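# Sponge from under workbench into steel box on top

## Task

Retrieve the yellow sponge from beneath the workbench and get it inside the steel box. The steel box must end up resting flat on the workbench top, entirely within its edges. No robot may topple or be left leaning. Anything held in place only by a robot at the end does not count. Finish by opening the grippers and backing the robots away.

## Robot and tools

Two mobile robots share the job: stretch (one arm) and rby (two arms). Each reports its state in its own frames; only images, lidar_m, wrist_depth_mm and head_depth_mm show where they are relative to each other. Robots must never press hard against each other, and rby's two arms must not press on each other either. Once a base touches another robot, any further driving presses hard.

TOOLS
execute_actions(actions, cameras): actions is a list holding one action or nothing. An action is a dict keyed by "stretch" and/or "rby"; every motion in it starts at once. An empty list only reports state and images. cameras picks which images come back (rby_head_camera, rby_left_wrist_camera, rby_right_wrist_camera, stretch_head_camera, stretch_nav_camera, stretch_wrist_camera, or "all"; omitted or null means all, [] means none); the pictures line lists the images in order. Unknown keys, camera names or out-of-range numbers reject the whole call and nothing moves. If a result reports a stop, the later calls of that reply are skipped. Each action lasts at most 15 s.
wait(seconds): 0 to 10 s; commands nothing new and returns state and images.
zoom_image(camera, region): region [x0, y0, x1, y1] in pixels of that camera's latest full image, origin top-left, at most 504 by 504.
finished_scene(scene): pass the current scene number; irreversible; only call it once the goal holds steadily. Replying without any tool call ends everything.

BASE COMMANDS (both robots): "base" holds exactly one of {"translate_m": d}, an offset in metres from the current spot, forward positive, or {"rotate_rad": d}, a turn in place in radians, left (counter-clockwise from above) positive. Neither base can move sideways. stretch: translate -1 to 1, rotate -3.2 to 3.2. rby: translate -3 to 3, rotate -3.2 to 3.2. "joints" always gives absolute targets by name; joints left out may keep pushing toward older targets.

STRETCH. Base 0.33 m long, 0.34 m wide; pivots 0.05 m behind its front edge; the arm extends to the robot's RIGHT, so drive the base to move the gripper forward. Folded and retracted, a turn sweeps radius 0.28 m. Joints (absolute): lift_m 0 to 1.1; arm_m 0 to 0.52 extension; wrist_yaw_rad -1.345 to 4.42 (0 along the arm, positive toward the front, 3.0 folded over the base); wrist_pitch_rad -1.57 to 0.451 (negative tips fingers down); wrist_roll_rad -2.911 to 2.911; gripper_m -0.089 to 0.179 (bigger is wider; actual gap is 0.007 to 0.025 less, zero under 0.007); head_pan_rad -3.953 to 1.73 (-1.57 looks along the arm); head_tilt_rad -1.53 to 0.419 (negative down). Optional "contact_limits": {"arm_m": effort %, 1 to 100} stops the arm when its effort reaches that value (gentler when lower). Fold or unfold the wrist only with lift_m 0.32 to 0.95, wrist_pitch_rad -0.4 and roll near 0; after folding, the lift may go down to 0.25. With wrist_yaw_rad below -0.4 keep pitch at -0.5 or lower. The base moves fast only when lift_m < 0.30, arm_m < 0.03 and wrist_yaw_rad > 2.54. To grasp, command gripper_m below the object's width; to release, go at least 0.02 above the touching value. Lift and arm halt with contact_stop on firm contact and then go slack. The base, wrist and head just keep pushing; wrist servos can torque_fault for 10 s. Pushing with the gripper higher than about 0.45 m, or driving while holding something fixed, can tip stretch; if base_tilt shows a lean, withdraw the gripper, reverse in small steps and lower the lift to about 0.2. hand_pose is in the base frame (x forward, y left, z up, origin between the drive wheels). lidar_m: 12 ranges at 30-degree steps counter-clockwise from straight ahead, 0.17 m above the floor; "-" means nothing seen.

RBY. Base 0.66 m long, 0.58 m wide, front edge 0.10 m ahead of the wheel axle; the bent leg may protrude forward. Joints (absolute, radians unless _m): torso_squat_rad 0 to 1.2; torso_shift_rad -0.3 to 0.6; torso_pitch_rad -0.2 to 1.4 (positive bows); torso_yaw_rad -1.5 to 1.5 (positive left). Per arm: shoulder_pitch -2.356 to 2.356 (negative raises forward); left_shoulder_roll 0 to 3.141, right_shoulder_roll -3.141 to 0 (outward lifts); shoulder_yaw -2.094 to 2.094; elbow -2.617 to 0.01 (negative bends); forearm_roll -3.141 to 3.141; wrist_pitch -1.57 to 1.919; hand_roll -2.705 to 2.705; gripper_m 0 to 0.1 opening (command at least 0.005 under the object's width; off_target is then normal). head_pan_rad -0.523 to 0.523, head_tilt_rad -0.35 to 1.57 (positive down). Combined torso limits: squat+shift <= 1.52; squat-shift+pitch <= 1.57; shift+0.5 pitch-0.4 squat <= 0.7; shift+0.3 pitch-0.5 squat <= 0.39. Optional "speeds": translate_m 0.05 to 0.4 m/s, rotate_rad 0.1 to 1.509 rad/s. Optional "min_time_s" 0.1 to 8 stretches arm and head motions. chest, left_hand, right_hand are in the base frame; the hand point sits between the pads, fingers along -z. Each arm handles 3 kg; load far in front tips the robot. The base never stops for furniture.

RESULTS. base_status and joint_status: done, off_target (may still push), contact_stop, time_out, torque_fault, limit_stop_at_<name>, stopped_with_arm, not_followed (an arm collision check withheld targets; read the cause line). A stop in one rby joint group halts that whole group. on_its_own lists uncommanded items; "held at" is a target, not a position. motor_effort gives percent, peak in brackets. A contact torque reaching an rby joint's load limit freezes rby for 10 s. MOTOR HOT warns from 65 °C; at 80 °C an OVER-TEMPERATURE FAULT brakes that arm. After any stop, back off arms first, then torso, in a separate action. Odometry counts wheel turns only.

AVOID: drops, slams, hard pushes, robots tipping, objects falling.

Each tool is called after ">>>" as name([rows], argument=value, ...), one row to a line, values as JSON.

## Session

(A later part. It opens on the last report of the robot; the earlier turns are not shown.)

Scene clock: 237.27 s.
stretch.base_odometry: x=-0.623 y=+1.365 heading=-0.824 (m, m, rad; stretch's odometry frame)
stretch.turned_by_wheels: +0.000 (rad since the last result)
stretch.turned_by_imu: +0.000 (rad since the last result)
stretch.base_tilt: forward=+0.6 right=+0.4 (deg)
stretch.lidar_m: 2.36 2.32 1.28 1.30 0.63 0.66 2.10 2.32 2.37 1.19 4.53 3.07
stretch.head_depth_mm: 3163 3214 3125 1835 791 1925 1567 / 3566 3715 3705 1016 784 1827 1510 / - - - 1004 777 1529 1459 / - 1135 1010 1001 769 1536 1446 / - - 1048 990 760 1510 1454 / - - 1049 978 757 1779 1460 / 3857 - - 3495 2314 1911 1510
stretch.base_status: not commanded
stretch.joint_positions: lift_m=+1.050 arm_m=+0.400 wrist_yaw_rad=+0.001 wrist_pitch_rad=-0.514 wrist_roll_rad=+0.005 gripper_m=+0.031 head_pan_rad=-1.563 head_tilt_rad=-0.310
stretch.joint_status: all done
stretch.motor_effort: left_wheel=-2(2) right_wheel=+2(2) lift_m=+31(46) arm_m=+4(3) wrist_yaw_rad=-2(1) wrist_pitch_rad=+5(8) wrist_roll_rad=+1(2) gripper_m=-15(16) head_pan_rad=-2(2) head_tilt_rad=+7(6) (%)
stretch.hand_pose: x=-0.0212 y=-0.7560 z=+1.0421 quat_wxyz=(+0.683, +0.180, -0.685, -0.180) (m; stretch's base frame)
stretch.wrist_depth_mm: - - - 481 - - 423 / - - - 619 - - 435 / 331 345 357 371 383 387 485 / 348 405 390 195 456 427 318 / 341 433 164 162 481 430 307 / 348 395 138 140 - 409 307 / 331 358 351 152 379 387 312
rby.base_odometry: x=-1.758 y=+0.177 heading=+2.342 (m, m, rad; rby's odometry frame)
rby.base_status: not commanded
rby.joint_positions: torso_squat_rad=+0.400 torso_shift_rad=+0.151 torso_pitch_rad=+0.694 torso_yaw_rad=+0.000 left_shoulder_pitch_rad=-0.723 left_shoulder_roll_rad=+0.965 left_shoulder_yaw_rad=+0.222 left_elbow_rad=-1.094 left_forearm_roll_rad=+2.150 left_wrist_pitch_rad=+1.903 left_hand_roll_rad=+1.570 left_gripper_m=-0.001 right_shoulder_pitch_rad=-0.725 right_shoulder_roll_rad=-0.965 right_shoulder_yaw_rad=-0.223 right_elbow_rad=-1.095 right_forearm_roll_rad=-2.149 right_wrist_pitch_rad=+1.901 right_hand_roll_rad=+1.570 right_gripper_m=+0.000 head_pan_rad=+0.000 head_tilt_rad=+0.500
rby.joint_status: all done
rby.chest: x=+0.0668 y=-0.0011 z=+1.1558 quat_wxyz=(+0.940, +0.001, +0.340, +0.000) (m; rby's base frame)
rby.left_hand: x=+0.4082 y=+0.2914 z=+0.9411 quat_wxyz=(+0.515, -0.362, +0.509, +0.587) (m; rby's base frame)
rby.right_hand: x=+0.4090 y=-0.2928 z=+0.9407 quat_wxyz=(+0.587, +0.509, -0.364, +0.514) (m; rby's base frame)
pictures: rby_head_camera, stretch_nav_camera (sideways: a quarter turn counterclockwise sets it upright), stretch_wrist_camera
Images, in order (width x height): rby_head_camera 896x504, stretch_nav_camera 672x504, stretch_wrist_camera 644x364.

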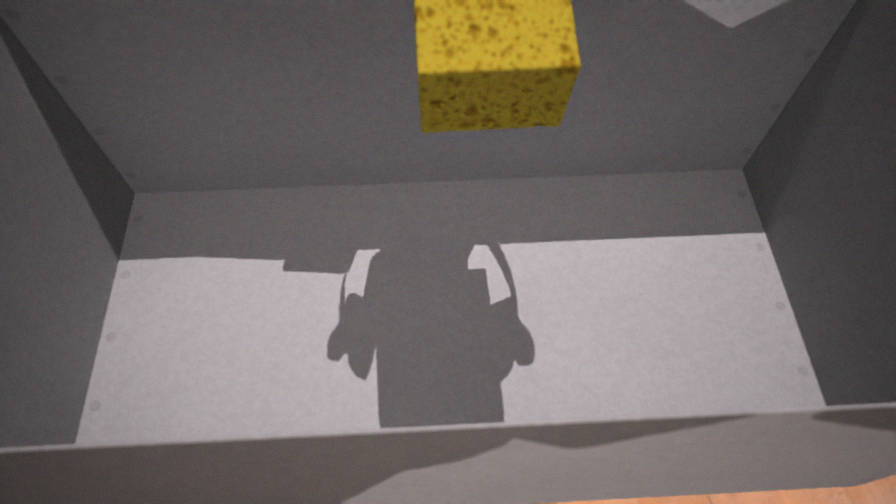

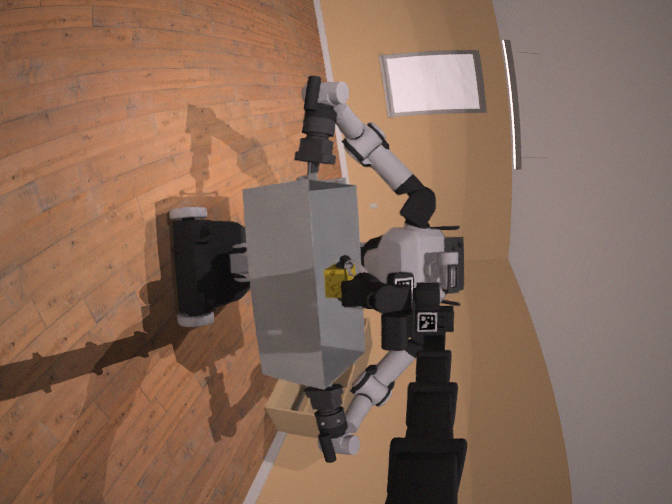

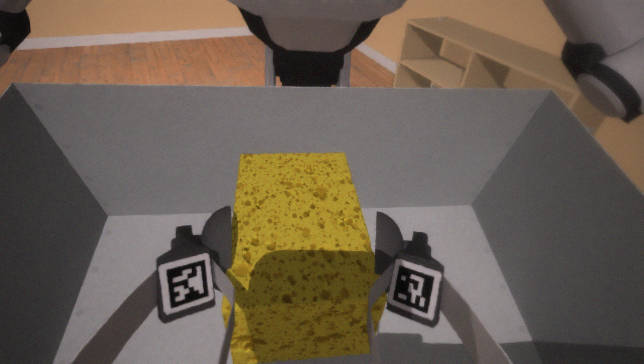

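>>> execute_actions([
  {"stretch":{"joints":{"arm_m":0.44,"wrist_pitch_rad":-0.6}}},
], cameras=[])

>>> execute_actions([
  {"stretch":{"joints":{"gripper_m":0.13}}},
], cameras=[])

>>> execute_actions([
  {"stretch":{"joints":{"lift_m":1.1,"wrist_pitch_rad":-0.2}}},
], cameras=[])

>>> execute_actions([
  {"stretch":{"joints":{"arm_m":0}}},
], cameras=[])

>>> execute_actions([
  {"stretch":{"base":{"translate_m":1.0}},"rby":{"joints":{"head_tilt_rad":-0.2,"torso_squat_rad":0.1}}},
], cameras=["rby_head_camera","stretch_nav_camera"])

Scene clock: 239.30 s.
stretch.base_odometry: x=-0.623 y=+1.365 heading=-0.824 (m, m, rad; stretch's odometry frame)
stretch.turned_by_wheels: +0.000 (rad since the last result)
stretch.turned_by_imu: +0.000 (rad since the last result)
stretch.base_tilt: forward=+0.5 right=+0.3 (deg)
stretch.lidar_m: 2.36 2.31 1.28 1.30 0.63 0.66 2.09 2.32 2.37 1.19 4.55 3.08
stretch.head_depth_mm: 3122 3202 3087 987 791 1920 1559 / 3540 3777 3825 1009 784 1819 1508 / - - - 996 776 1535 1453 / - 1118 1010 976 759 1541 1450 / - - 1049 985 759 1501 1439 / - - 1047 987 755 1784 1482 / 3847 - - 3448 2303 1893 1517
stretch.base_status: not commanded
stretch.joint_positions: lift_m=+1.050 arm_m=+0.440 wrist_yaw_rad=+0.001 wrist_pitch_rad=-0.612 wrist_roll_rad=+0.005 gripper_m=+0.031 head_pan_rad=-1.563 head_tilt_rad=-0.310
stretch.joint_status: all done
stretch.motor_effort: left_wheel=-2(2) right_wheel=+2(2) lift_m=+31(31) arm_m=+3(5) wrist_yaw_rad=-2(2) wrist_pitch_rad=+4(3) wrist_roll_rad=+1(1) gripper_m=-15(14) head_pan_rad=-2(2) head_tilt_rad=+7(6) (%)
stretch.hand_pose: x=-0.0213 y=-0.7805 z=+1.0221 quat_wxyz=(+0.673, +0.213, -0.675, -0.213) (m; stretch's base frame)
stretch.wrist_depth_mm: - - - 562 - - - / 280 287 292 303 320 330 387 / 319 333 346 354 373 377 304 / 349 401 384 196 445 437 301 / 345 402 163 162 430 414 303 / 344 368 137 140 - 393 308 / 332 338 329 152 352 365 310
rby.base_odometry: x=-1.758 y=+0.177 heading=+2.342 (m, m, rad; rby's odometry frame)
rby.base_status: not commanded
rby.joint_positions: torso_squat_rad=+0.400 torso_shift_rad=+0.151 torso_pitch_rad=+0.694 torso_yaw_rad=+0.000 left_shoulder_pitch_rad=-0.723 left_shoulder_roll_rad=+0.965 left_shoulder_yaw_rad=+0.222 left_elbow_rad=-1.094 left_forearm_roll_rad=+2.150 left_wrist_pitch_rad=+1.903 left_hand_roll_rad=+1.570 left_gripper_m=-0.001 right_shoulder_pitch_rad=-0.725 right_shoulder_roll_rad=-0.965 right_shoulder_yaw_rad=-0.223 right_elbow_rad=-1.095 right_forearm_roll_rad=-2.149 right_wrist_pitch_rad=+1.901 right_hand_roll_rad=+1.570 right_gripper_m=+0.000 head_pan_rad=+0.000 head_tilt_rad=+0.500
rby.joint_status: not commanded
rby.chest: x=+0.0668 y=-0.0011 z=+1.1558 quat_wxyz=(+0.940, +0.001, +0.340, +0.000) (m; rby's base frame)
rby.left_hand: x=+0.4082 y=+0.2914 z=+0.9411 quat_wxyz=(+0.515, -0.362, +0.509, +0.587) (m; rby's base frame)
rby.right_hand: x=+0.4090 y=-0.2928 z=+0.9407 quat_wxyz=(+0.587, +0.509, -0.364, +0.514) (m; rby's base frame)
pictures: none
No camera images: the call's "cameras" was empty. Leave "cameras" out to get every camera's image.

Scene clock: 240.80 s.
stretch.base_odometry: x=-0.623 y=+1.365 heading=-0.824 (m, m, rad; stretch's odometry frame)
stretch.turned_by_wheels: +0.000 (rad since the last result)
stretch.turned_by_imu: +0.000 (rad since the last result)
stretch.base_tilt: forward=+0.5 right=+0.2 (deg)
stretch.lidar_m: 2.36 2.31 1.28 1.30 0.63 0.66 2.09 2.32 2.37 1.19 4.55 3.10
stretch.head_depth_mm: 3182 3204 3152 994 793 1921 1565 / 3642 3686 3821 1011 782 1846 1512 / - - - 998 776 1526 1464 / - 1135 1015 1014 767 1538 1447 / - - 1051 990 761 1492 1445 / - - 1053 976 756 1784 1489 / 3850 - - 3526 2347 1911 1505
stretch.base_status: not commanded
stretch.joint_positions: lift_m=+1.050 arm_m=+0.440 wrist_yaw_rad=+0.001 wrist_pitch_rad=-0.612 wrist_roll_rad=+0.005 gripper_m=+0.130 head_pan_rad=-1.563 head_tilt_rad=-0.310
stretch.joint_status: all done
stretch.motor_effort: left_wheel=-2(2) right_wheel=+2(2) lift_m=+31(31) arm_m=+3(3) wrist_yaw_rad=-1(2) wrist_pitch_rad=+4(4) wrist_roll_rad=+2(1) gripper_m=+0(93) head_pan_rad=-3(2) head_tilt_rad=+6(6) (%)
stretch.hand_pose: x=-0.0213 y=-0.7805 z=+1.0221 quat_wxyz=(+0.673, +0.213, -0.675, -0.213) (m; stretch's base frame)
stretch.wrist_depth_mm: - - - 564 - - - / 280 283 293 303 315 327 385 / 320 335 342 356 367 377 304 / 347 403 422 441 447 429 304 / 344 402 407 414 427 408 306 / 318 - 373 383 385 391 307 / 325 337 339 349 358 359 307
rby.base_odometry: x=-1.758 y=+0.177 heading=+2.342 (m, m, rad; rby's odometry frame)
rby.base_status: not commanded
rby.joint_positions: torso_squat_rad=+0.400 torso_shift_rad=+0.151 torso_pitch_rad=+0.694 torso_yaw_rad=+0.000 left_shoulder_pitch_rad=-0.723 left_shoulder_roll_rad=+0.965 left_shoulder_yaw_rad=+0.222 left_elbow_rad=-1.094 left_forearm_roll_rad=+2.150 left_wrist_pitch_rad=+1.903 left_hand_roll_rad=+1.570 left_gripper_m=-0.001 right_shoulder_pitch_rad=-0.725 right_shoulder_roll_rad=-0.965 right_shoulder_yaw_rad=-0.223 right_elbow_rad=-1.095 right_forearm_roll_rad=-2.149 right_wrist_pitch_rad=+1.901 right_hand_roll_rad=+1.570 right_gripper_m=+0.000 head_pan_rad=+0.000 head_tilt_rad=+0.500
rby.joint_status: not commanded
rby.chest: x=+0.0668 y=-0.0011 z=+1.1558 quat_wxyz=(+0.940, +0.001, +0.340, +0.000) (m; rby's base frame)
rby.left_hand: x=+0.4082 y=+0.2914 z=+0.9411 quat_wxyz=(+0.515, -0.362, +0.509, +0.587) (m; rby's base frame)
rby.right_hand: x=+0.4090 y=-0.2928 z=+0.9407 quat_wxyz=(+0.587, +0.509, -0.364, +0.514) (m; rby's base frame)
pictures: none
No camera images: the call's "cameras" was empty. Leave "cameras" out to get every camera's image.

Scene clock: 242.07 s.
stretch.base_odometry: x=-0.623 y=+1.365 heading=-0.824 (m, m, rad; stretch's odometry frame)
stretch.turned_by_wheels: +0.000 (rad since the last result)
stretch.turned_by_imu: +0.000 (rad since the last result)
stretch.base_tilt: forward=+0.7 right=+0.3 (deg)
stretch.lidar_m: 2.36 2.31 1.28 1.29 0.64 0.66 2.09 2.32 2.36 1.19 4.55 3.09
stretch.head_depth_mm: 3120 3188 1050 1110 791 1918 1569 / 3597 3659 3621 1015 781 1821 1509 / - - - 1001 777 1540 1465 / - 1131 1016 997 770 1536 1452 / - - 1040 984 762 1500 1454 / - - 1049 976 754 1770 1484 / 3955 - - 3462 2317 1887 1506
stretch.base_status: not commanded
stretch.joint_positions: lift_m=+1.097 arm_m=+0.440 wrist_yaw_rad=+0.001 wrist_pitch_rad=-0.222 wrist_roll_rad=+0.005 gripper_m=+0.130 head_pan_rad=-1.563 head_tilt_rad=-0.310
stretch.joint_status: all done
joint sent to its limit — the command would take stretch.lift_m past its upper limit, so that joint was sent only as far as its limit.
stretch.motor_effort: left_wheel=-2(2) right_wheel=+2(2) lift_m=+52(56) arm_m=+3(3) wrist_yaw_rad=-2(2) wrist_pitch_rad=+8(10) wrist_roll_rad=+1(1) gripper_m=-1(0) head_pan_rad=-2(2) head_tilt_rad=+7(7) (%)
stretch.hand_pose: x=-0.0211 y=-0.8293 z=+1.1560 quat_wxyz=(+0.701, +0.079, -0.704, -0.078) (m; stretch's base frame)
stretch.wrist_depth_mm: - 488 405 328 - - - / 377 373 371 374 400 395 - / 384 - 383 381 418 417 - / 442 - - 457 - - 439 / - - - 764 - - 442 / - - 336 356 367 368 - / 342 351 367 385 404 420 -
rby.base_odometry: x=-1.758 y=+0.177 heading=+2.342 (m, m, rad; rby's odometry frame)
rby.base_status: not commanded
rby.joint_positions: torso_squat_rad=+0.400 torso_shift_rad=+0.151 torso_pitch_rad=+0.694 torso_yaw_rad=+0.000 left_shoulder_pitch_rad=-0.723 left_shoulder_roll_rad=+0.965 left_shoulder_yaw_rad=+0.222 left_elbow_rad=-1.094 left_forearm_roll_rad=+2.150 left_wrist_pitch_rad=+1.903 left_hand_roll_rad=+1.570 left_gripper_m=-0.001 right_shoulder_pitch_rad=-0.725 right_shoulder_roll_rad=-0.965 right_shoulder_yaw_rad=-0.223 right_elbow_rad=-1.095 right_forearm_roll_rad=-2.149 right_wrist_pitch_rad=+1.901 right_hand_roll_rad=+1.570 right_gripper_m=+0.000 head_pan_rad=+0.000 head_tilt_rad=+0.500
rby.joint_status: not commanded
rby.chest: x=+0.0668 y=-0.0011 z=+1.1558 quat_wxyz=(+0.940, +0.001, +0.340, +0.000) (m; rby's base frame)
rby.left_hand: x=+0.4082 y=+0.2914 z=+0.9411 quat_wxyz=(+0.515, -0.362, +0.509, +0.587) (m; rby's base frame)
rby.right_hand: x=+0.4090 y=-0.2928 z=+0.9407 quat_wxyz=(+0.587, +0.509, -0.364, +0.514) (m; rby's base frame)
pictures: none
No camera images: the call's "cameras" was empty. Leave "cameras" out to get every camera's image.

Scene clock: 246.50 s.
stretch.base_odometry: x=-0.623 y=+1.365 heading=-0.824 (m, m, rad; stretch's odometry frame)
stretch.turned_by_wheels: +0.000 (rad since the last result)
stretch.turned_by_imu: +0.001 (rad since the last result)
stretch.base_tilt: forward=+0.6 right=+0.2 (deg)
stretch.lidar_m: 2.36 2.31 1.27 1.30 0.64 0.66 2.09 2.32 2.37 1.19 4.55 3.08
stretch.head_depth_mm: 3127 3139 - - - - - / 3661 3714 - - - - - / - - - - - - - / - 1133 1010 1001 - 1585 1438 / - - 1044 981 766 1489 1442 / - - 1047 974 751 1792 1478 / 3834 - - 3424 2334 1911 1502
stretch.base_status: not commanded
stretch.joint_positions: lift_m=+1.097 arm_m=+0.000 wrist_yaw_rad=+0.001 wrist_pitch_rad=-0.221 wrist_roll_rad=+0.005 gripper_m=+0.130 head_pan_rad=-1.563 head_tilt_rad=-0.310
stretch.joint_status: all done
stretch.motor_effort: left_wheel=-2(2) right_wheel=+2(2) lift_m=+53(52) arm_m=-4(4) wrist_yaw_rad=-1(1) wrist_pitch_rad=+8(8) wrist_roll_rad=+1(1) gripper_m=+0(0) head_pan_rad=-3(3) head_tilt_rad=+7(7) (%)
stretch.hand_pose: x=-0.0212 y=-0.3900 z=+1.1561 quat_wxyz=(+0.701, +0.079, -0.704, -0.078) (m; stretch's base frame)
stretch.wrist_depth_mm: - - - 751 - - - / - - 781 765 840 - - / - 800 - 938 - - - / 583 663 739 777 797 757 - / - 636 530 557 580 670 - / - - 575 600 627 - - / - - - - - - -
rby.base_odometry: x=-1.758 y=+0.177 heading=+2.342 (m, m, rad; rby's odometry frame)
rby.base_status: not commanded
rby.joint_positions: torso_squat_rad=+0.400 torso_shift_rad=+0.151 torso_pitch_rad=+0.694 torso_yaw_rad=+0.000 left_shoulder_pitch_rad=-0.723 left_shoulder_roll_rad=+0.965 left_shoulder_yaw_rad=+0.222 left_elbow_rad=-1.094 left_forearm_roll_rad=+2.150 left_wrist_pitch_rad=+1.903 left_hand_roll_rad=+1.570 left_gripper_m=-0.001 right_shoulder_pitch_rad=-0.725 right_shoulder_roll_rad=-0.965 right_shoulder_yaw_rad=-0.223 right_elbow_rad=-1.095 right_forearm_roll_rad=-2.149 right_wrist_pitch_rad=+1.901 right_hand_roll_rad=+1.570 right_gripper_m=+0.000 head_pan_rad=+0.000 head_tilt_rad=+0.500
rby.joint_status: not commanded
rby.chest: x=+0.0668 y=-0.0011 z=+1.1558 quat_wxyz=(+0.940, +0.001, +0.340, +0.000) (m; rby's base frame)
rby.left_hand: x=+0.4082 y=+0.2914 z=+0.9411 quat_wxyz=(+0.515, -0.362, +0.509, +0.587) (m; rby's base frame)
rby.right_hand: x=+0.4090 y=-0.2928 z=+0.9407 quat_wxyz=(+0.587, +0.509, -0.364, +0.514) (m; rby's base frame)
pictures: none
No camera images: the call's "cameras" was empty. Leave "cameras" out to get every camera's image.

Scene clock: 257.63 s.
stretch.base_odometry: x=+0.056 y=+0.631 heading=-0.824 (m, m, rad; stretch's odometry frame)
stretch.turned_by_wheels: +0.000 (rad since the last result)
stretch.turned_by_imu: +0.004 (rad since the last result)
stretch.base_tilt: forward=+0.5 right=+0.2 (deg)
stretch.lidar_m: 1.45 1.42 1.53 1.03 1.58 1.36 1.63 1.71 1.39 4.21 4.11 1.89
stretch.head_depth_mm: - - - - - - - / - - - - - - - / - - - - - - - / 3917 - - 3614 - 1878 1533 / 3747 3986 - - 2405 1926 1540 / 3617 3827 - - 2574 1931 1506 / 3480 3672 3902 3999 2562 1895 1509
stretch.base_status: done
stretch.joint_positions: lift_m=+1.097 arm_m=+0.000 wrist_yaw_rad=+0.001 wrist_pitch_rad=-0.221 wrist_roll_rad=+0.005 gripper_m=+0.130 head_pan_rad=-1.563 head_tilt_rad=-0.310
stretch.joint_status: not commanded
stretch.motor_effort: left_wheel=-2(4) right_wheel=+1(4) lift_m=+53(52) arm_m=-3(4) wrist_yaw_rad=-2(1) wrist_pitch_rad=+7(8) wrist_roll_rad=+1(1) gripper_m=+1(1) head_pan_rad=-2(3) head_tilt_rad=+7(6) (%)
stretch.hand_pose: x=-0.0212 y=-0.3900 z=+1.1561 quat_wxyz=(+0.701, +0.079, -0.704, -0.078) (m; stretch's base frame)
stretch.wrist_depth_mm: - - - - - - - / - - - - - - 805 / - - - - - - - / - - - - - - 584 / - - - - - - - / - - - - - - - / - - - - - - -
rby.base_odometry: x=-1.758 y=+0.177 heading=+2.342 (m, m, rad; rby's odometry frame)
rby.base_status: not commanded
rby.joint_positions: torso_squat_rad=+0.100 torso_shift_rad=+0.151 torso_pitch_rad=+0.694 torso_yaw_rad=+0.000 left_shoulder_pitch_rad=-0.723 left_shoulder_roll_rad=+0.965 left_shoulder_yaw_rad=+0.222 left_elbow_rad=-1.094 left_forearm_roll_rad=+2.150 left_wrist_pitch_rad=+1.903 left_hand_roll_rad=+1.570 left_gripper_m=-0.001 right_shoulder_pitch_rad=-0.725 right_shoulder_roll_rad=-0.965 right_shoulder_yaw_rad=-0.223 right_elbow_rad=-1.095 right_forearm_roll_rad=-2.149 right_wrist_pitch_rad=+1.901 right_hand_roll_rad=+1.570 right_gripper_m=+0.000 head_pan_rad=+0.000 head_tilt_rad=-0.200
rby.joint_status: all done
rby.chest: x=+0.0746 y=-0.0011 z=+1.2069 quat_wxyz=(+0.940, +0.001, +0.340, +0.000) (m; rby's base frame)
rby.left_hand: x=+0.4160 y=+0.2914 z=+0.9922 quat_wxyz=(+0.515, -0.362, +0.509, +0.587) (m; rby's base frame)
rby.right_hand: x=+0.4168 y=-0.2928 z=+0.9918 quat_wxyz=(+0.587, +0.509, -0.364, +0.514) (m; rby's base frame)
pictures: rby_head_camera, stretch_nav_camera (sideways: a quarter turn counterclockwise sets it upright)
Images, in order (width x height): rby_head_camera 896x504, stretch_nav_camera 672x504.

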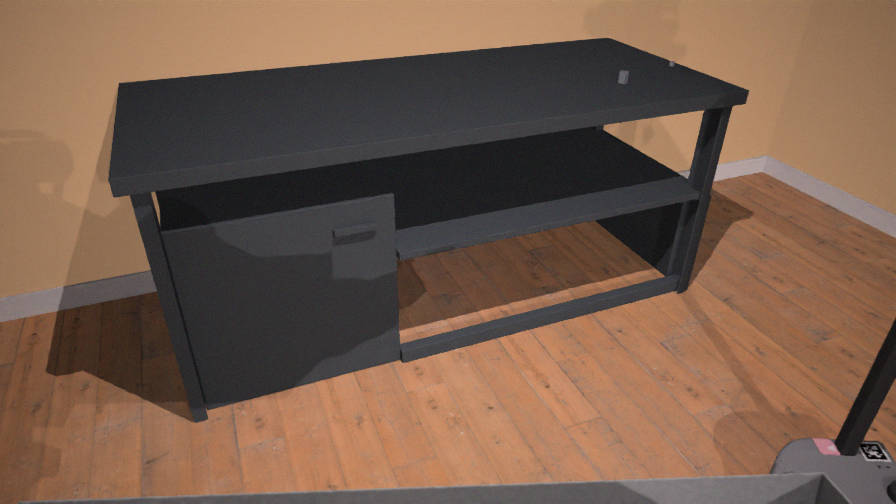

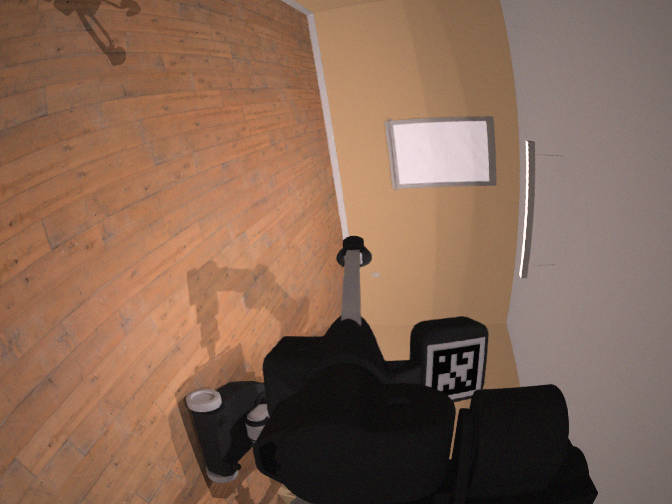

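>>> execute_actions([
  {"stretch":{"base":{"translate_m":0.8}},"rby":{"base":{"rotate_rad":-0.2},"speeds":{"rotate_rad":0.3},"joints":{"torso_squat_rad":0.0}}},
], cameras=["rby_head_camera"])

>>> execute_actions([
  {"rby":{"base":{"translate_m":1.2},"speeds":{"translate_m":0.17}}},
], cameras=[])

>>> execute_actions([
  {"rby":{"base":{"rotate_rad":0.59},"speeds":{"rotate_rad":0.3}}},
], cameras=["rby_head_camera","stretch_nav_camera"])

Scene clock: 267.90 s.
stretch.base_odometry: x=+0.599 y=+0.043 heading=-0.824 (m, m, rad; stretch's odometry frame)
stretch.turned_by_wheels: +0.000 (rad since the last result)
stretch.turned_by_imu: +0.003 (rad since the last result)
stretch.base_tilt: forward=+0.6 right=+0.3 (deg)
stretch.lidar_m: 0.73 0.69 0.75 1.13 1.41 2.11 2.16 1.95 2.53 3.88 2.11 0.94
stretch.head_depth_mm: - - - - - - - / 3853 - - - - - - / 3768 3949 - - - - - / 3549 3811 3909 3648 - 1867 1538 / 3514 3671 3904 - 2437 1935 1529 / 3290 3523 3761 3790 2614 1933 1525 / 3198 3401 3573 3676 2584 1907 1514
stretch.base_status: done
stretch.joint_positions: lift_m=+1.097 arm_m=+0.000 wrist_yaw_rad=+0.001 wrist_pitch_rad=-0.221 wrist_roll_rad=+0.005 gripper_m=+0.130 head_pan_rad=-1.563 head_tilt_rad=-0.310
stretch.joint_status: not commanded
stretch.motor_effort: left_wheel=-2(4) right_wheel=+1(6) lift_m=+53(53) arm_m=-4(3) wrist_yaw_rad=-1(2) wrist_pitch_rad=+8(8) wrist_roll_rad=+1(1) gripper_m=+1(1) head_pan_rad=-2(3) head_tilt_rad=+6(7) (%)
stretch.hand_pose: x=-0.0212 y=-0.3900 z=+1.1561 quat_wxyz=(+0.701, +0.079, -0.704, -0.078) (m; stretch's base frame)
stretch.wrist_depth_mm: - - - - - - - / - - - - - - - / - - - - - - - / - - - - - - - / - - - - - - - / - - - - - - - / - - - - - - -
rby.base_odometry: x=-1.759 y=+0.177 heading=+2.143 (m, m, rad; rby's odometry frame)
rby.base_status: done
rby.joint_positions: torso_squat_rad=+0.000 torso_shift_rad=+0.151 torso_pitch_rad=+0.694 torso_yaw_rad=+0.000 left_shoulder_pitch_rad=-0.723 left_shoulder_roll_rad=+0.965 left_shoulder_yaw_rad=+0.222 left_elbow_rad=-1.094 left_forearm_roll_rad=+2.150 left_wrist_pitch_rad=+1.903 left_hand_roll_rad=+1.570 left_gripper_m=-0.001 right_shoulder_pitch_rad=-0.725 right_shoulder_roll_rad=-0.965 right_shoulder_yaw_rad=-0.223 right_elbow_rad=-1.095 right_forearm_roll_rad=-2.149 right_wrist_pitch_rad=+1.901 right_hand_roll_rad=+1.570 right_gripper_m=+0.000 head_pan_rad=+0.000 head_tilt_rad=-0.200
rby.joint_status: all done
rby.chest: x=+0.0752 y=-0.0012 z=+1.2104 quat_wxyz=(+0.940, +0.001, +0.340, +0.000) (m; rby's base frame)
rby.left_hand: x=+0.4165 y=+0.2914 z=+0.9956 quat_wxyz=(+0.515, -0.362, +0.509, +0.587) (m; rby's base frame)
rby.right_hand: x=+0.4174 y=-0.2928 z=+0.9952 quat_wxyz=(+0.587, +0.509, -0.364, +0.514) (m; rby's base frame)
pictures: rby_head_camera
Images, in order (width x height): rby_head_camera 896x504.

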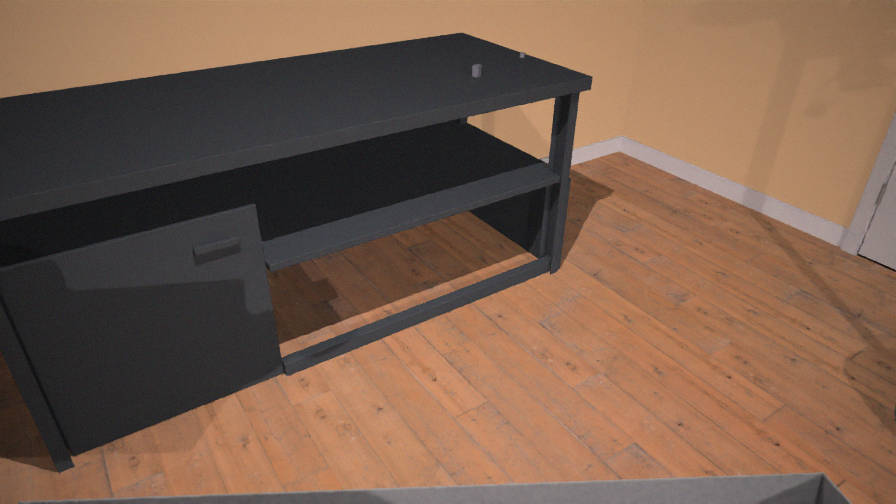

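Scene clock: 275.70 s.
stretch.base_odometry: x=+0.599 y=+0.043 heading=-0.824 (m, m, rad; stretch's odometry frame)
stretch.turned_by_wheels: +0.000 (rad since the last result)
stretch.turned_by_imu: +0.001 (rad since the last result)
stretch.base_tilt: forward=+0.5 right=+0.4 (deg)
stretch.lidar_m: 0.73 0.69 0.75 1.13 1.42 2.10 1.31 1.48 3.97 3.85 2.11 0.94
stretch.head_depth_mm: - - - - - - - / 3982 - - - - - - / 3801 3968 - - - - - / 3623 3737 3987 3648 - 1867 1545 / 3473 3719 3947 - 2450 1944 1524 / 3377 3491 3700 3864 2622 1949 1513 / 3251 3442 3549 3747 2566 1904 1518
stretch.base_status: not commanded
stretch.joint_positions: lift_m=+1.097 arm_m=+0.000 wrist_yaw_rad=+0.001 wrist_pitch_rad=-0.221 wrist_roll_rad=+0.005 gripper_m=+0.130 head_pan_rad=-1.563 head_tilt_rad=-0.310
stretch.joint_status: not commanded
stretch.motor_effort: left_wheel=-2(2) right_wheel=+2(2) lift_m=+52(52) arm_m=-4(4) wrist_yaw_rad=-1(1) wrist_pitch_rad=+7(8) wrist_roll_rad=+2(1) gripper_m=-1(1) head_pan_rad=-3(2) head_tilt_rad=+6(6) (%)
stretch.hand_pose: x=-0.0212 y=-0.3900 z=+1.1561 quat_wxyz=(+0.701, +0.079, -0.704, -0.078) (m; stretch's base frame)
stretch.wrist_depth_mm: - - - - - - - / - - - - - - - / - - - - - - - / - - - - - - - / - - - - - - - / - - - - - - - / - - - - - - -
rby.base_odometry: x=-2.408 y=+1.186 heading=+2.143 (m, m, rad; rby's odometry frame)
rby.base_status: done
rby.joint_positions: torso_squat_rad=+0.000 torso_shift_rad=+0.151 torso_pitch_rad=+0.694 torso_yaw_rad=+0.000 left_shoulder_pitch_rad=-0.723 left_shoulder_roll_rad=+0.965 left_shoulder_yaw_rad=+0.222 left_elbow_rad=-1.094 left_forearm_roll_rad=+2.150 left_wrist_pitch_rad=+1.903 left_hand_roll_rad=+1.570 left_gripper_m=-0.001 right_shoulder_pitch_rad=-0.725 right_shoulder_roll_rad=-0.965 right_shoulder_yaw_rad=-0.223 right_elbow_rad=-1.095 right_forearm_roll_rad=-2.149 right_wrist_pitch_rad=+1.901 right_hand_roll_rad=+1.570 right_gripper_m=+0.000 head_pan_rad=+0.000 head_tilt_rad=-0.200
rby.joint_status: not commanded
rby.chest: x=+0.0752 y=-0.0012 z=+1.2104 quat_wxyz=(+0.940, +0.001, +0.340, +0.000) (m; rby's base frame)
rby.left_hand: x=+0.4165 y=+0.2914 z=+0.9956 quat_wxyz=(+0.515, -0.362, +0.509, +0.587) (m; rby's base frame)
rby.right_hand: x=+0.4174 y=-0.2928 z=+0.9952 quat_wxyz=(+0.587, +0.509, -0.364, +0.514) (m; rby's base frame)
pictures: none
No camera images: the call's "cameras" was empty. Leave "cameras" out to get every camera's image.

Scene clock: 278.60 s.
stretch.base_odometry: x=+0.599 y=+0.043 heading=-0.824 (m, m, rad; stretch's odometry frame)
stretch.turned_by_wheels: +0.000 (rad since the last result)
stretch.turned_by_imu: +0.000 (rad since the last result)
stretch.base_tilt: forward=+0.7 right=+0.3 (deg)
stretch.lidar_m: 0.73 0.69 0.75 1.13 1.41 2.11 1.29 1.30 3.97 3.87 2.11 0.94
stretch.head_depth_mm: - - - - - - - / 3905 - - - - - - / 3774 - - - - - - / 3603 3823 3936 3558 - 1881 1537 / 3453 3675 3925 - 2445 1937 1521 / 3323 3505 3724 3842 2606 1916 1516 / 3191 3331 3544 3748 2601 1902 1513
stretch.base_status: not commanded
stretch.joint_positions: lift_m=+1.097 arm_m=+0.000 wrist_yaw_rad=+0.001 wrist_pitch_rad=-0.221 wrist_roll_rad=+0.005 gripper_m=+0.130 head_pan_rad=-1.563 head_tilt_rad=-0.310
stretch.joint_status: not commanded
stretch.motor_effort: left_wheel=-2(2) right_wheel=+2(1) lift_m=+53(52) arm_m=-4(3) wrist_yaw_rad=-2(0) wrist_pitch_rad=+8(7) wrist_roll_rad=+1(2) gripper_m=+1(0) head_pan_rad=-3(3) head_tilt_rad=+6(6) (%)
stretch.hand_pose: x=-0.0212 y=-0.3900 z=+1.1561 quat_wxyz=(+0.701, +0.079, -0.704, -0.078) (m; stretch's base frame)
stretch.wrist_depth_mm: - - - - - - - / - - - - - - - / - - - - - - - / - - - - - - - / - - - - - - - / - - - - - - - / - - - - - - -
rby.base_odometry: x=-2.408 y=+1.186 heading=+2.733 (m, m, rad; rby's odometry frame)
rby.base_status: done
rby.joint_positions: torso_squat_rad=+0.000 torso_shift_rad=+0.151 torso_pitch_rad=+0.694 torso_yaw_rad=+0.000 left_shoulder_pitch_rad=-0.723 left_shoulder_roll_rad=+0.965 left_shoulder_yaw_rad=+0.222 left_elbow_rad=-1.094 left_forearm_roll_rad=+2.150 left_wrist_pitch_rad=+1.903 left_hand_roll_rad=+1.570 left_gripper_m=-0.001 right_shoulder_pitch_rad=-0.725 right_shoulder_roll_rad=-0.965 right_shoulder_yaw_rad=-0.223 right_elbow_rad=-1.095 right_forearm_roll_rad=-2.149 right_wrist_pitch_rad=+1.901 right_hand_roll_rad=+1.570 right_gripper_m=+0.000 head_pan_rad=+0.000 head_tilt_rad=-0.200
rby.joint_status: not commanded
rby.chest: x=+0.0751 y=-0.0011 z=+1.2104 quat_wxyz=(+0.940, +0.001, +0.340, +0.000) (m; rby's base frame)
rby.left_hand: x=+0.4165 y=+0.2914 z=+0.9956 quat_wxyz=(+0.515, -0.362, +0.509, +0.587) (m; rby's base frame)
rby.right_hand: x=+0.4174 y=-0.2928 z=+0.9952 quat_wxyz=(+0.587, +0.509, -0.364, +0.514) (m; rby's base frame)
pictures: rby_head_camera, stretch_nav_camera (sideways: a quarter turn counterclockwise sets it upright)
Images, in order (width x height): rby_head_camera 896x504, stretch_nav_camera 672x504.

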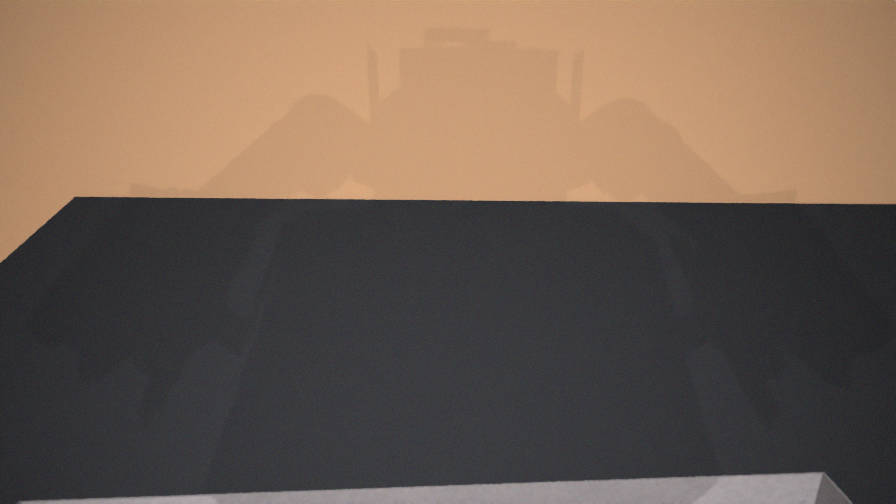

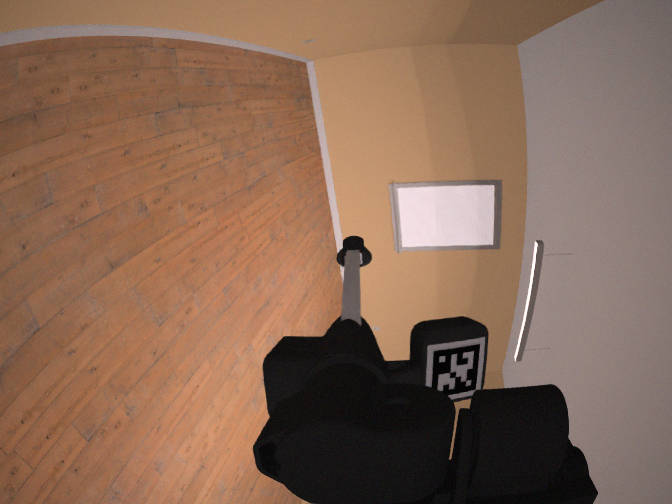

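>>> execute_actions([
  {"stretch":{"joints":{"head_pan_rad":-3.3,"head_tilt_rad":-0.2}},"rby":{"joints":{"head_tilt_rad":0.35}}},
], cameras=["rby_head_camera","stretch_head_camera","rby_left_wrist_camera"])

Scene clock: 280.37 s.
stretch.base_odometry: x=+0.599 y=+0.043 heading=-0.824 (m, m, rad; stretch's odometry frame)
stretch.turned_by_wheels: +0.000 (rad since the last result)
stretch.turned_by_imu: +0.000 (rad since the last result)
stretch.base_tilt: forward=+0.6 right=+0.3 (deg)
stretch.lidar_m: 0.73 0.69 0.75 1.13 1.41 2.10 1.29 1.30 3.99 3.83 2.11 0.94
stretch.head_depth_mm: 2409 - - - - - 1748 / 2721 - - - - - 1725 / 2998 - - - - - 1709 / 3049 - - - - - 1712 / 3135 - - - - - 1569 / 3187 - - - - - 1519 / 3195 - - - - - 1471
stretch.base_status: not commanded
stretch.joint_positions: lift_m=+1.097 arm_m=+0.000 wrist_yaw_rad=+0.001 wrist_pitch_rad=-0.221 wrist_roll_rad=+0.005 gripper_m=+0.130 head_pan_rad=-3.293 head_tilt_rad=-0.211
stretch.joint_status: all done
stretch.motor_effort: left_wheel=-2(2) right_wheel=+2(2) lift_m=+53(53) arm_m=-4(3) wrist_yaw_rad=-1(1) wrist_pitch_rad=+7(7) wrist_roll_rad=+2(1) gripper_m=+1(0) head_pan_rad=-2(34) head_tilt_rad=+8(21) (%)
stretch.hand_pose: x=-0.0212 y=-0.3900 z=+1.1561 quat_wxyz=(+0.701, +0.079, -0.704, -0.078) (m; stretch's base frame)
stretch.wrist_depth_mm: - - - - - - - / - - - - - - - / - - - - - - - / - - - - - - - / - - - - - - - / - - - - - - - / - - - - - - -
rby.base_odometry: x=-2.408 y=+1.186 heading=+2.733 (m, m, rad; rby's odometry frame)
rby.base_status: not commanded
rby.joint_positions: torso_squat_rad=+0.000 torso_shift_rad=+0.151 torso_pitch_rad=+0.694 torso_yaw_rad=+0.000 left_shoulder_pitch_rad=-0.723 left_shoulder_roll_rad=+0.965 left_shoulder_yaw_rad=+0.222 left_elbow_rad=-1.094 left_forearm_roll_rad=+2.150 left_wrist_pitch_rad=+1.903 left_hand_roll_rad=+1.570 left_gripper_m=-0.001 right_shoulder_pitch_rad=-0.725 right_shoulder_roll_rad=-0.965 right_shoulder_yaw_rad=-0.223 right_elbow_rad=-1.095 right_forearm_roll_rad=-2.149 right_wrist_pitch_rad=+1.901 right_hand_roll_rad=+1.570 right_gripper_m=+0.000 head_pan_rad=+0.000 head_tilt_rad=+0.350
rby.joint_status: all done
rby.chest: x=+0.0751 y=-0.0011 z=+1.2104 quat_wxyz=(+0.940, +0.001, +0.340, +0.000) (m; rby's base frame)
rby.left_hand: x=+0.4165 y=+0.2914 z=+0.9956 quat_wxyz=(+0.515, -0.362, +0.509, +0.587) (m; rby's base frame)
rby.right_hand: x=+0.4174 y=-0.2928 z=+0.9952 quat_wxyz=(+0.587, +0.509, -0.364, +0.514) (m; rby's base frame)
pictures: rby_head_camera, rby_left_wrist_camera, stretch_head_camera (sideways: a quarter turn clockwise sets it upright)
Images, in order (width x height): rby_head_camera 896x504, rby_left_wrist_camera 644x364, stretch_head_camera 896x504.

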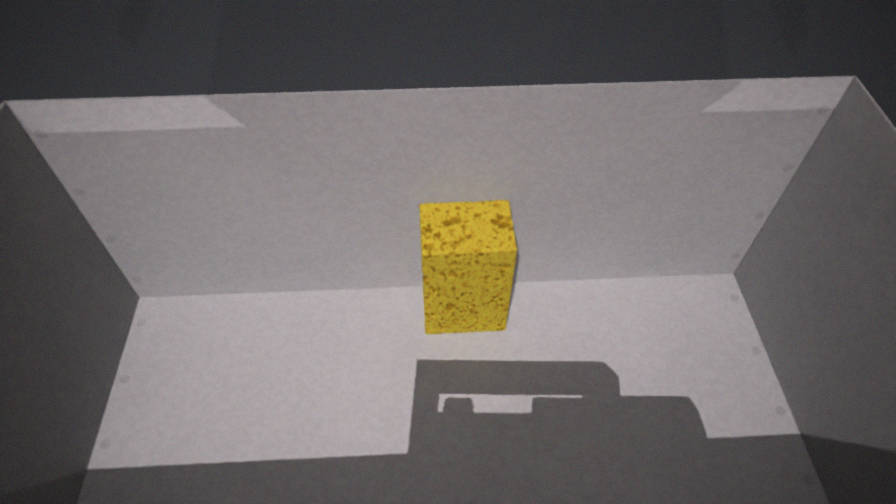

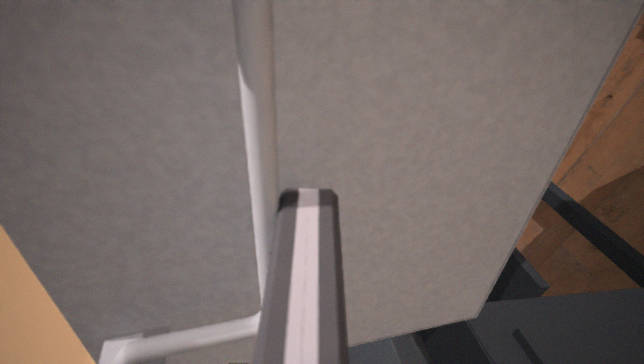

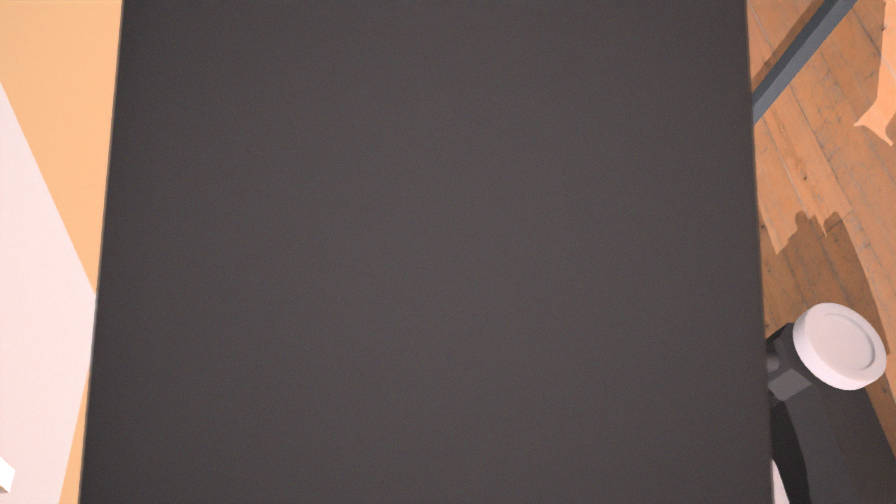

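>>> execute_actions([
  {"stretch":{"joints":{"head_pan_rad":-2.85,"head_tilt_rad":-0.25}},"rby":{"base":{"translate_m":0.18},"speeds":{"translate_m":0.1}}},
], cameras=["stretch_head_camera","rby_left_wrist_camera","rby_right_wrist_camera"])

Scene clock: 283.13 s.
stretch.base_odometry: x=+0.599 y=+0.043 heading=-0.824 (m, m, rad; stretch's odometry frame)
stretch.turned_by_wheels: +0.000 (rad since the last result)
stretch.turned_by_imu: +0.000 (rad since the last result)
stretch.base_tilt: forward=+0.7 right=+0.2 (deg)
stretch.lidar_m: 0.73 0.69 0.75 1.13 1.42 2.11 1.34 1.37 3.99 3.86 2.11 0.94
stretch.head_depth_mm: 3008 - - - - - 1552 / 3023 - - - - - 1559 / 3063 - - - - 1658 1554 / 3159 - - - - 1634 1590 / 3276 - - - - 2010 1643 / 3347 - - - - 2010 1629 / 3390 - - - - 1993 1623
stretch.base_status: not commanded
stretch.joint_positions: lift_m=+1.097 arm_m=+0.000 wrist_yaw_rad=+0.001 wrist_pitch_rad=-0.221 wrist_roll_rad=+0.005 gripper_m=+0.130 head_pan_rad=-2.857 head_tilt_rad=-0.247
stretch.joint_status: all done
stretch.motor_effort: left_wheel=-2(2) right_wheel=+2(1) lift_m=+53(52) arm_m=-3(4) wrist_yaw_rad=-1(1) wrist_pitch_rad=+8(8) wrist_roll_rad=+1(1) gripper_m=+0(0) head_pan_rad=+3(27) head_tilt_rad=-3(11) (%)
stretch.hand_pose: x=-0.0212 y=-0.3900 z=+1.1561 quat_wxyz=(+0.701, +0.079, -0.704, -0.078) (m; stretch's base frame)
stretch.wrist_depth_mm: - - - - - - - / - - - - - - - / - - - - - - - / - - - - - - - / - - - - - - - / - - - - - - - / - - - - - - -
rby.base_odometry: x=-2.573 y=+1.257 heading=+2.733 (m, m, rad; rby's odometry frame)
rby.base_status: done
rby.joint_positions: torso_squat_rad=+0.000 torso_shift_rad=+0.151 torso_pitch_rad=+0.694 torso_yaw_rad=+0.000 left_shoulder_pitch_rad=-0.723 left_shoulder_roll_rad=+0.965 left_shoulder_yaw_rad=+0.222 left_elbow_rad=-1.094 left_forearm_roll_rad=+2.150 left_wrist_pitch_rad=+1.903 left_hand_roll_rad=+1.570 left_gripper_m=-0.001 right_shoulder_pitch_rad=-0.725 right_shoulder_roll_rad=-0.965 right_shoulder_yaw_rad=-0.223 right_elbow_rad=-1.095 right_forearm_roll_rad=-2.149 right_wrist_pitch_rad=+1.901 right_hand_roll_rad=+1.570 right_gripper_m=+0.000 head_pan_rad=+0.000 head_tilt_rad=+0.350
rby.joint_status: not commanded
rby.chest: x=+0.0752 y=-0.0011 z=+1.2103 quat_wxyz=(+0.940, +0.001, +0.340, +0.000) (m; rby's base frame)
rby.left_hand: x=+0.4166 y=+0.2914 z=+0.9955 quat_wxyz=(+0.515, -0.362, +0.509, +0.587) (m; rby's base frame)
rby.right_hand: x=+0.4174 y=-0.2928 z=+0.9951 quat_wxyz=(+0.587, +0.509, -0.364, +0.514) (m; rby's base frame)
pictures: rby_left_wrist_camera, rby_right_wrist_camera, stretch_head_camera (sideways: a quarter turn clockwise sets it upright)
Images, in order (width x height): rby_left_wrist_camera 644x364, rby_right_wrist_camera 644x364, stretch_head_camera 896x504.

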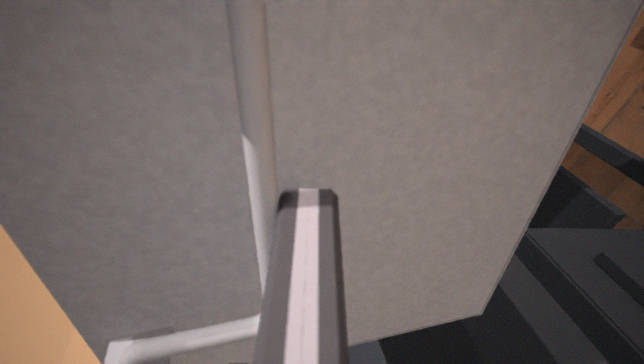

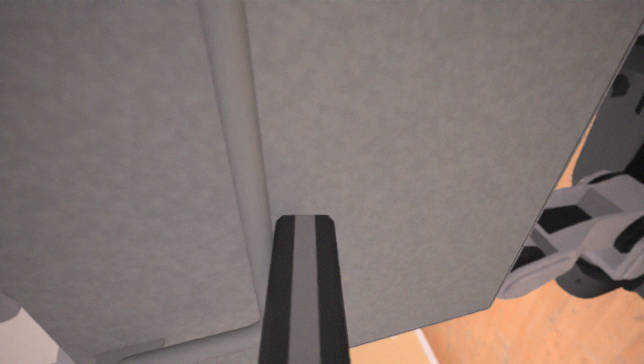

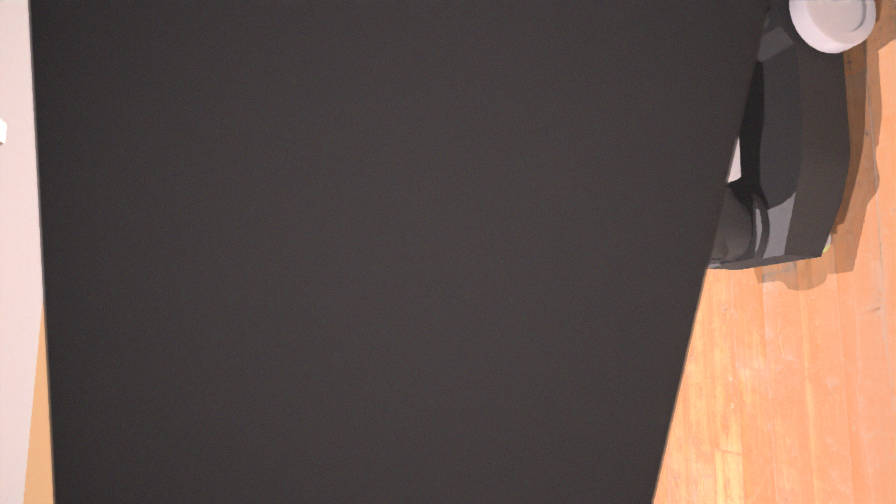

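>>> execute_actions([
  {"stretch":{"base":{"rotate_rad":-1.85},"joints":{"head_pan_rad":-1.05,"head_tilt_rad":-0.2}}},
], cameras=["stretch_head_camera"])

Scene clock: 287.30 s.
stretch.base_odometry: x=+0.599 y=+0.043 heading=-2.674 (m, m, rad; stretch's odometry frame)
stretch.turned_by_wheels: -1.850 (rad since the last result)
stretch.turned_by_imu: -1.826 (rad since the last result)
stretch.base_tilt: forward=+0.6 right=+0.1 (deg)
stretch.lidar_m: 4.17 3.80 1.26 0.79 0.69 0.71 0.86 1.73 1.42 1.39 1.34 3.63
stretch.head_depth_mm: 3246 3942 1471 1510 3176 2295 1535 / 3320 3887 - 1510 1568 1615 1556 / 3334 3834 3979 - 3280 1648 1541 / 3328 3660 3877 - 3287 1690 1541 / 3424 3637 3835 - 3253 2180 1698 / 3431 3569 3761 3886 3222 2218 1689 / 3337 3491 3776 3808 3122 2184 1676
stretch.base_status: done
stretch.joint_positions: lift_m=+1.097 arm_m=+0.000 wrist_yaw_rad=+0.001 wrist_pitch_rad=-0.221 wrist_roll_rad=+0.005 gripper_m=+0.130 head_pan_rad=-1.057 head_tilt_rad=-0.211
stretch.joint_status: all done
stretch.motor_effort: left_wheel=+2(6) right_wheel=-3(8) lift_m=+52(52) arm_m=-4(4) wrist_yaw_rad=-1(2) wrist_pitch_rad=+8(8) wrist_roll_rad=+1(1) gripper_m=+1(0) head_pan_rad=+3(32) head_tilt_rad=+7(14) (%)
stretch.hand_pose: x=-0.0212 y=-0.3900 z=+1.1561 quat_wxyz=(+0.701, +0.079, -0.704, -0.078) (m; stretch's base frame)
stretch.wrist_depth_mm: - - - - - - - / - - - - - - - / - - - - - - - / - - - - - - - / - - - - - - - / - - - - - - - / - - - - - - -
rby.base_odometry: x=-2.573 y=+1.257 heading=+2.733 (m, m, rad; rby's odometry frame)
rby.base_status: not commanded
rby.joint_positions: torso_squat_rad=+0.000 torso_shift_rad=+0.151 torso_pitch_rad=+0.694 torso_yaw_rad=+0.000 left_shoulder_pitch_rad=-0.723 left_shoulder_roll_rad=+0.965 left_shoulder_yaw_rad=+0.222 left_elbow_rad=-1.094 left_forearm_roll_rad=+2.150 left_wrist_pitch_rad=+1.903 left_hand_roll_rad=+1.570 left_gripper_m=-0.001 right_shoulder_pitch_rad=-0.725 right_shoulder_roll_rad=-0.965 right_shoulder_yaw_rad=-0.223 right_elbow_rad=-1.095 right_forearm_roll_rad=-2.149 right_wrist_pitch_rad=+1.901 right_hand_roll_rad=+1.570 right_gripper_m=+0.000 head_pan_rad=+0.000 head_tilt_rad=+0.350
rby.joint_status: not commanded
rby.chest: x=+0.0752 y=-0.0011 z=+1.2103 quat_wxyz=(+0.940, +0.001, +0.340, +0.000) (m; rby's base frame)
rby.left_hand: x=+0.4165 y=+0.2914 z=+0.9955 quat_wxyz=(+0.515, -0.362, +0.509, +0.587) (m; rby's base frame)
rby.right_hand: x=+0.4174 y=-0.2928 z=+0.9952 quat_wxyz=(+0.587, +0.509, -0.364, +0.514) (m; rby's base frame)
pictures: stretch_head_camera (sideways: a quarter turn clockwise sets it upright)
Images, in order (width x height): stretch_head_camera 896x504.

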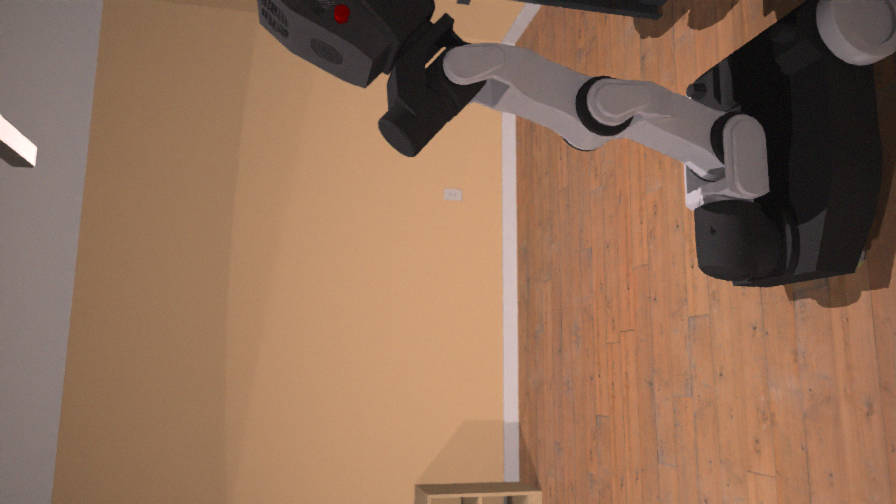

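Need to look further right.

>>> execute_actions([
  {"stretch":{"joints":{"head_pan_rad":-1.42,"head_tilt_rad":-0.15}}},
], cameras=["stretch_head_camera"])

Scene clock: 288.27 s.
stretch.base_odometry: x=+0.599 y=+0.043 heading=-2.674 (m, m, rad; stretch's odometry frame)
stretch.turned_by_wheels: +0.000 (rad since the last result)
stretch.turned_by_imu: +0.000 (rad since the last result)
stretch.base_tilt: forward=+0.7 right=+0.3 (deg)
stretch.lidar_m: 4.19 3.78 1.25 0.79 0.69 0.71 0.86 1.74 1.42 1.39 1.34 3.64
stretch.head_depth_mm: 2547 2598 2628 - - - - / 2809 2939 3013 1369 - - - / 2900 3387 1667 1783 2369 2267 1766 / 2909 - 1525 1981 3510 2345 1598 / 2957 - - 1545 1606 1780 1574 / 3023 3945 3950 - 3538 1665 1513 / 3002 3671 3797 3880 3519 2378 1474
stretch.base_status: not commanded
stretch.joint_positions: lift_m=+1.097 arm_m=+0.000 wrist_yaw_rad=+0.001 wrist_pitch_rad=-0.221 wrist_roll_rad=+0.005 gripper_m=+0.130 head_pan_rad=-1.413 head_tilt_rad=-0.162
stretch.joint_status: all done
stretch.motor_effort: left_wheel=+2(2) right_wheel=-3(3) lift_m=+52(52) arm_m=-4(3) wrist_yaw_rad=+0(1) wrist_pitch_rad=+8(8) wrist_roll_rad=+1(1) gripper_m=+0(1) head_pan_rad=-3(23) head_tilt_rad=+8(17) (%)
stretch.hand_pose: x=-0.0212 y=-0.3900 z=+1.1561 quat_wxyz=(+0.701, +0.079, -0.704, -0.078) (m; stretch's base frame)
stretch.wrist_depth_mm: - - - - - - - / - - - - - - - / - - - - - - - / - - - - - - - / - - - - - - - / - - - - - - - / - - - - - - -
rby.base_odometry: x=-2.573 y=+1.257 heading=+2.733 (m, m, rad; rby's odometry frame)
rby.base_status: not commanded
rby.joint_positions: torso_squat_rad=+0.000 torso_shift_rad=+0.151 torso_pitch_rad=+0.694 torso_yaw_rad=+0.000 left_shoulder_pitch_rad=-0.723 left_shoulder_roll_rad=+0.965 left_shoulder_yaw_rad=+0.222 left_elbow_rad=-1.094 left_forearm_roll_rad=+2.150 left_wrist_pitch_rad=+1.903 left_hand_roll_rad=+1.570 left_gripper_m=-0.001 right_shoulder_pitch_rad=-0.725 right_shoulder_roll_rad=-0.965 right_shoulder_yaw_rad=-0.223 right_elbow_rad=-1.095 right_forearm_roll_rad=-2.149 right_wrist_pitch_rad=+1.901 right_hand_roll_rad=+1.570 right_gripper_m=+0.000 head_pan_rad=+0.000 head_tilt_rad=+0.350
rby.joint_status: not commanded
rby.chest: x=+0.0752 y=-0.0011 z=+1.2103 quat_wxyz=(+0.940, +0.001, +0.340, +0.000) (m; rby's base frame)
rby.left_hand: x=+0.4165 y=+0.2914 z=+0.9955 quat_wxyz=(+0.515, -0.362, +0.509, +0.587) (m; rby's base frame)
rby.right_hand: x=+0.4174 y=-0.2928 z=+0.9952 quat_wxyz=(+0.587, +0.509, -0.364, +0.514) (m; rby's base frame)
pictures: stretch_head_camera (sideways: a quarter turn clockwise sets it upright)
Images, in order (width x height): stretch_head_camera 896x504.

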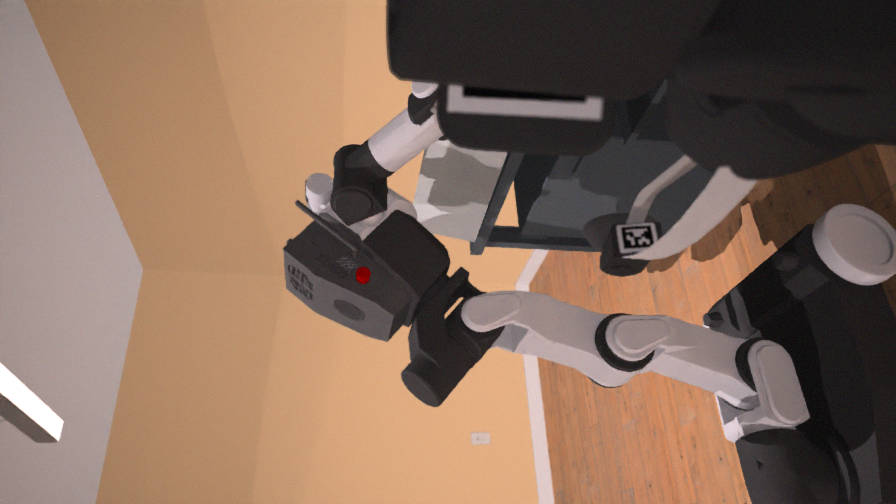

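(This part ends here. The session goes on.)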